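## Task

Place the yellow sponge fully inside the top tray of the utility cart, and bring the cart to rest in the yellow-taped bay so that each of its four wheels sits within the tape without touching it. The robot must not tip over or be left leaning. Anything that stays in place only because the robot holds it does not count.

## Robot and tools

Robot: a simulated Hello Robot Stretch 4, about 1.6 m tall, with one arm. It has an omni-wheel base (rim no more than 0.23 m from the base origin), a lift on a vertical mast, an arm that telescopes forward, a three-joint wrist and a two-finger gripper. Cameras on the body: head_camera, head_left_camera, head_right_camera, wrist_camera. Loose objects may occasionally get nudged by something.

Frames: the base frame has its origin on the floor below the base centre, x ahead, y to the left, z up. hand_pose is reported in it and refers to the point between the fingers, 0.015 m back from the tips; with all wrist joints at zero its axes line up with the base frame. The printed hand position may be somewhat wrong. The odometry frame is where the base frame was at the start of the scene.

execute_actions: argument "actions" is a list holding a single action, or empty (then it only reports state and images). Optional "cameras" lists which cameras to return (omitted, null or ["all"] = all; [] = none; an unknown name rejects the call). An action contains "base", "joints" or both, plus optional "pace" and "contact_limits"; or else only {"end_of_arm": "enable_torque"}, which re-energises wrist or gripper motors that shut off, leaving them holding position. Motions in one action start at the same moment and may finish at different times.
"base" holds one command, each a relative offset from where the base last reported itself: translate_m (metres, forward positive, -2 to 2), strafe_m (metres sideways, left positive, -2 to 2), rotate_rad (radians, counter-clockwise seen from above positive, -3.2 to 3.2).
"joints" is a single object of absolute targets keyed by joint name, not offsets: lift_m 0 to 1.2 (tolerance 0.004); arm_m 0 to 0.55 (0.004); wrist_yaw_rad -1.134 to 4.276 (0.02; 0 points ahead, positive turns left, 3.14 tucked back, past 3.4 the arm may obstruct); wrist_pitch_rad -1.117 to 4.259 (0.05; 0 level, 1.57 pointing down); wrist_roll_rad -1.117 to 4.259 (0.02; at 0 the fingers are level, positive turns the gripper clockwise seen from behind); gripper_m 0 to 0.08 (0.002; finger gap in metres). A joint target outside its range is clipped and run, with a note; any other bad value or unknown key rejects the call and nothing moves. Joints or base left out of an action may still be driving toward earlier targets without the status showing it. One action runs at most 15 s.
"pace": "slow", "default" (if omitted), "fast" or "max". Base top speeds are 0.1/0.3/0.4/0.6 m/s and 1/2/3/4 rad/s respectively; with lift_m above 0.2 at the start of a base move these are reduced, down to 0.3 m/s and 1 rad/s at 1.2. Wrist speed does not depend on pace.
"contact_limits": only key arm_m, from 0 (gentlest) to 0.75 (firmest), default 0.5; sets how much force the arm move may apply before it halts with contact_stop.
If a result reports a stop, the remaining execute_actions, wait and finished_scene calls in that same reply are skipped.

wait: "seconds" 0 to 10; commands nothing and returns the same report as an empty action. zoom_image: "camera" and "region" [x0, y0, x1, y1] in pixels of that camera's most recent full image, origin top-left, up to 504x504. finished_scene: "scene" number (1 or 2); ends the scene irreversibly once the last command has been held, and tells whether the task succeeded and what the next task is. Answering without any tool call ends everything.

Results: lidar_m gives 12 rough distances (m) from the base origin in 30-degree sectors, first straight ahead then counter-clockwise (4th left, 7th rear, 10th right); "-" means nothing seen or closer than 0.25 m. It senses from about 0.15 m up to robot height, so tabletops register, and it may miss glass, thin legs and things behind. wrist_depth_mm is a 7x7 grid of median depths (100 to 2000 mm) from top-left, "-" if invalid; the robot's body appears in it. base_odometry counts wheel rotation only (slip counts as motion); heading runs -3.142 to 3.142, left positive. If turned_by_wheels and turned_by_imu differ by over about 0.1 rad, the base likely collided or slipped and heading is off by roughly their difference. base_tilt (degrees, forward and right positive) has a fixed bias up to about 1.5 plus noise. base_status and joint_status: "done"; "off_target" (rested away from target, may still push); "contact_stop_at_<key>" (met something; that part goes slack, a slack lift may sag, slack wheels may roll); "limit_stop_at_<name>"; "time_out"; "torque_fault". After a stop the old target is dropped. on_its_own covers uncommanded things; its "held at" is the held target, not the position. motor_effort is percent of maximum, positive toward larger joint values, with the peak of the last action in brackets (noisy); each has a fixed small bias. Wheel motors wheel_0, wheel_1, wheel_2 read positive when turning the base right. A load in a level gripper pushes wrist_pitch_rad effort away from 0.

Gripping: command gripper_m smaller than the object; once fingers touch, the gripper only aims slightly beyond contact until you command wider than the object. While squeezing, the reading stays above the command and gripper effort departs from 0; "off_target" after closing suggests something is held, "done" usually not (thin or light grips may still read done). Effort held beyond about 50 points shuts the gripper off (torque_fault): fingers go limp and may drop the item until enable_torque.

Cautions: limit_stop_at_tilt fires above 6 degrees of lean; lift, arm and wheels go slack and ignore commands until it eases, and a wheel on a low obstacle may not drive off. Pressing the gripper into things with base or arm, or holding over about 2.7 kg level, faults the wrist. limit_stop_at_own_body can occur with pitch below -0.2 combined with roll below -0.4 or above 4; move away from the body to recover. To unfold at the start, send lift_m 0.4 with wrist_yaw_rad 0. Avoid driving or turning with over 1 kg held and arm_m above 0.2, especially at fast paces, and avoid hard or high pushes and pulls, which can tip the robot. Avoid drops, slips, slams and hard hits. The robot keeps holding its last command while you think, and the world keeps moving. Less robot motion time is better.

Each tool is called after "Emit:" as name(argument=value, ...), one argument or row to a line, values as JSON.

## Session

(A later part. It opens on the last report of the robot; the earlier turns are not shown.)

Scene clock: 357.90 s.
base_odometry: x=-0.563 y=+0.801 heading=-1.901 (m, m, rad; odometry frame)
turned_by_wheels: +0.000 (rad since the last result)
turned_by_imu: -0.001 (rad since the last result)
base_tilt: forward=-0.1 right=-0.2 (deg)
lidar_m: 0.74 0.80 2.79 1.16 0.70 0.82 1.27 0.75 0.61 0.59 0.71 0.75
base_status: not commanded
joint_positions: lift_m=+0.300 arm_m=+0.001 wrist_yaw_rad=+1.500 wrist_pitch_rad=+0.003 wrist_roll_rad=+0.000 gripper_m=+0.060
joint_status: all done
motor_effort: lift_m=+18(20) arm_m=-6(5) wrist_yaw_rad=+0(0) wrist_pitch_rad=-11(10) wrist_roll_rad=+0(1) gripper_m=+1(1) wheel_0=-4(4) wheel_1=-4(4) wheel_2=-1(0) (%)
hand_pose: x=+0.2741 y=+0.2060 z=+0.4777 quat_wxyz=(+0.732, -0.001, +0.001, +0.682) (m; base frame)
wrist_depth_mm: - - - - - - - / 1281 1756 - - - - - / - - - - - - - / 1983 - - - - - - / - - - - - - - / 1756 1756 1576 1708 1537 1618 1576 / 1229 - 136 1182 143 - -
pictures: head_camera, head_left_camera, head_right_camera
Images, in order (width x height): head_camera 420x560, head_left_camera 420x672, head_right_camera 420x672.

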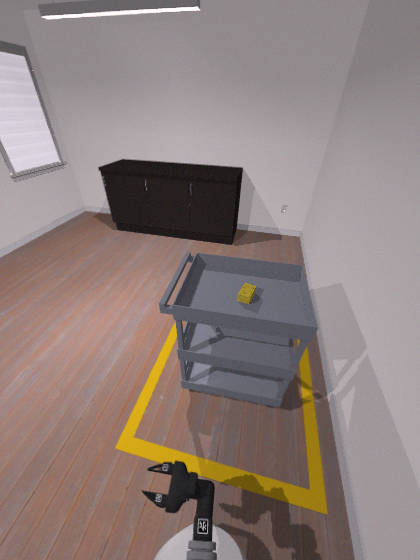

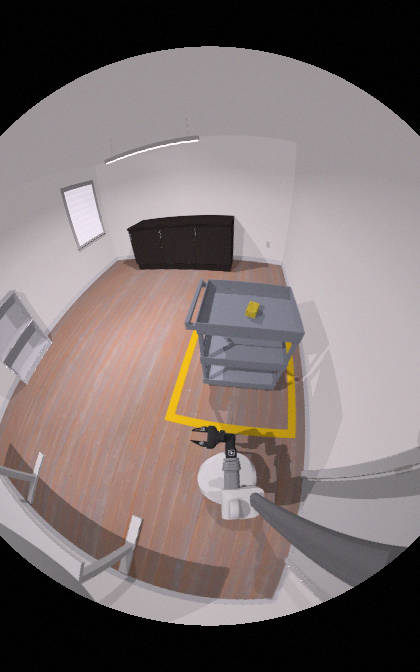

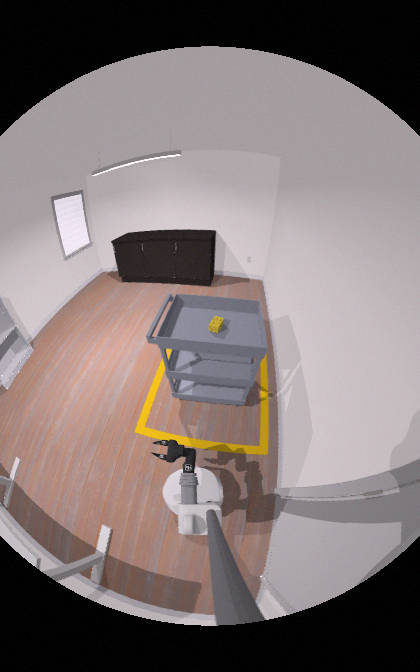

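Emit:
finished_scene(
  scene=1,
)

The scene is finished: the task was done.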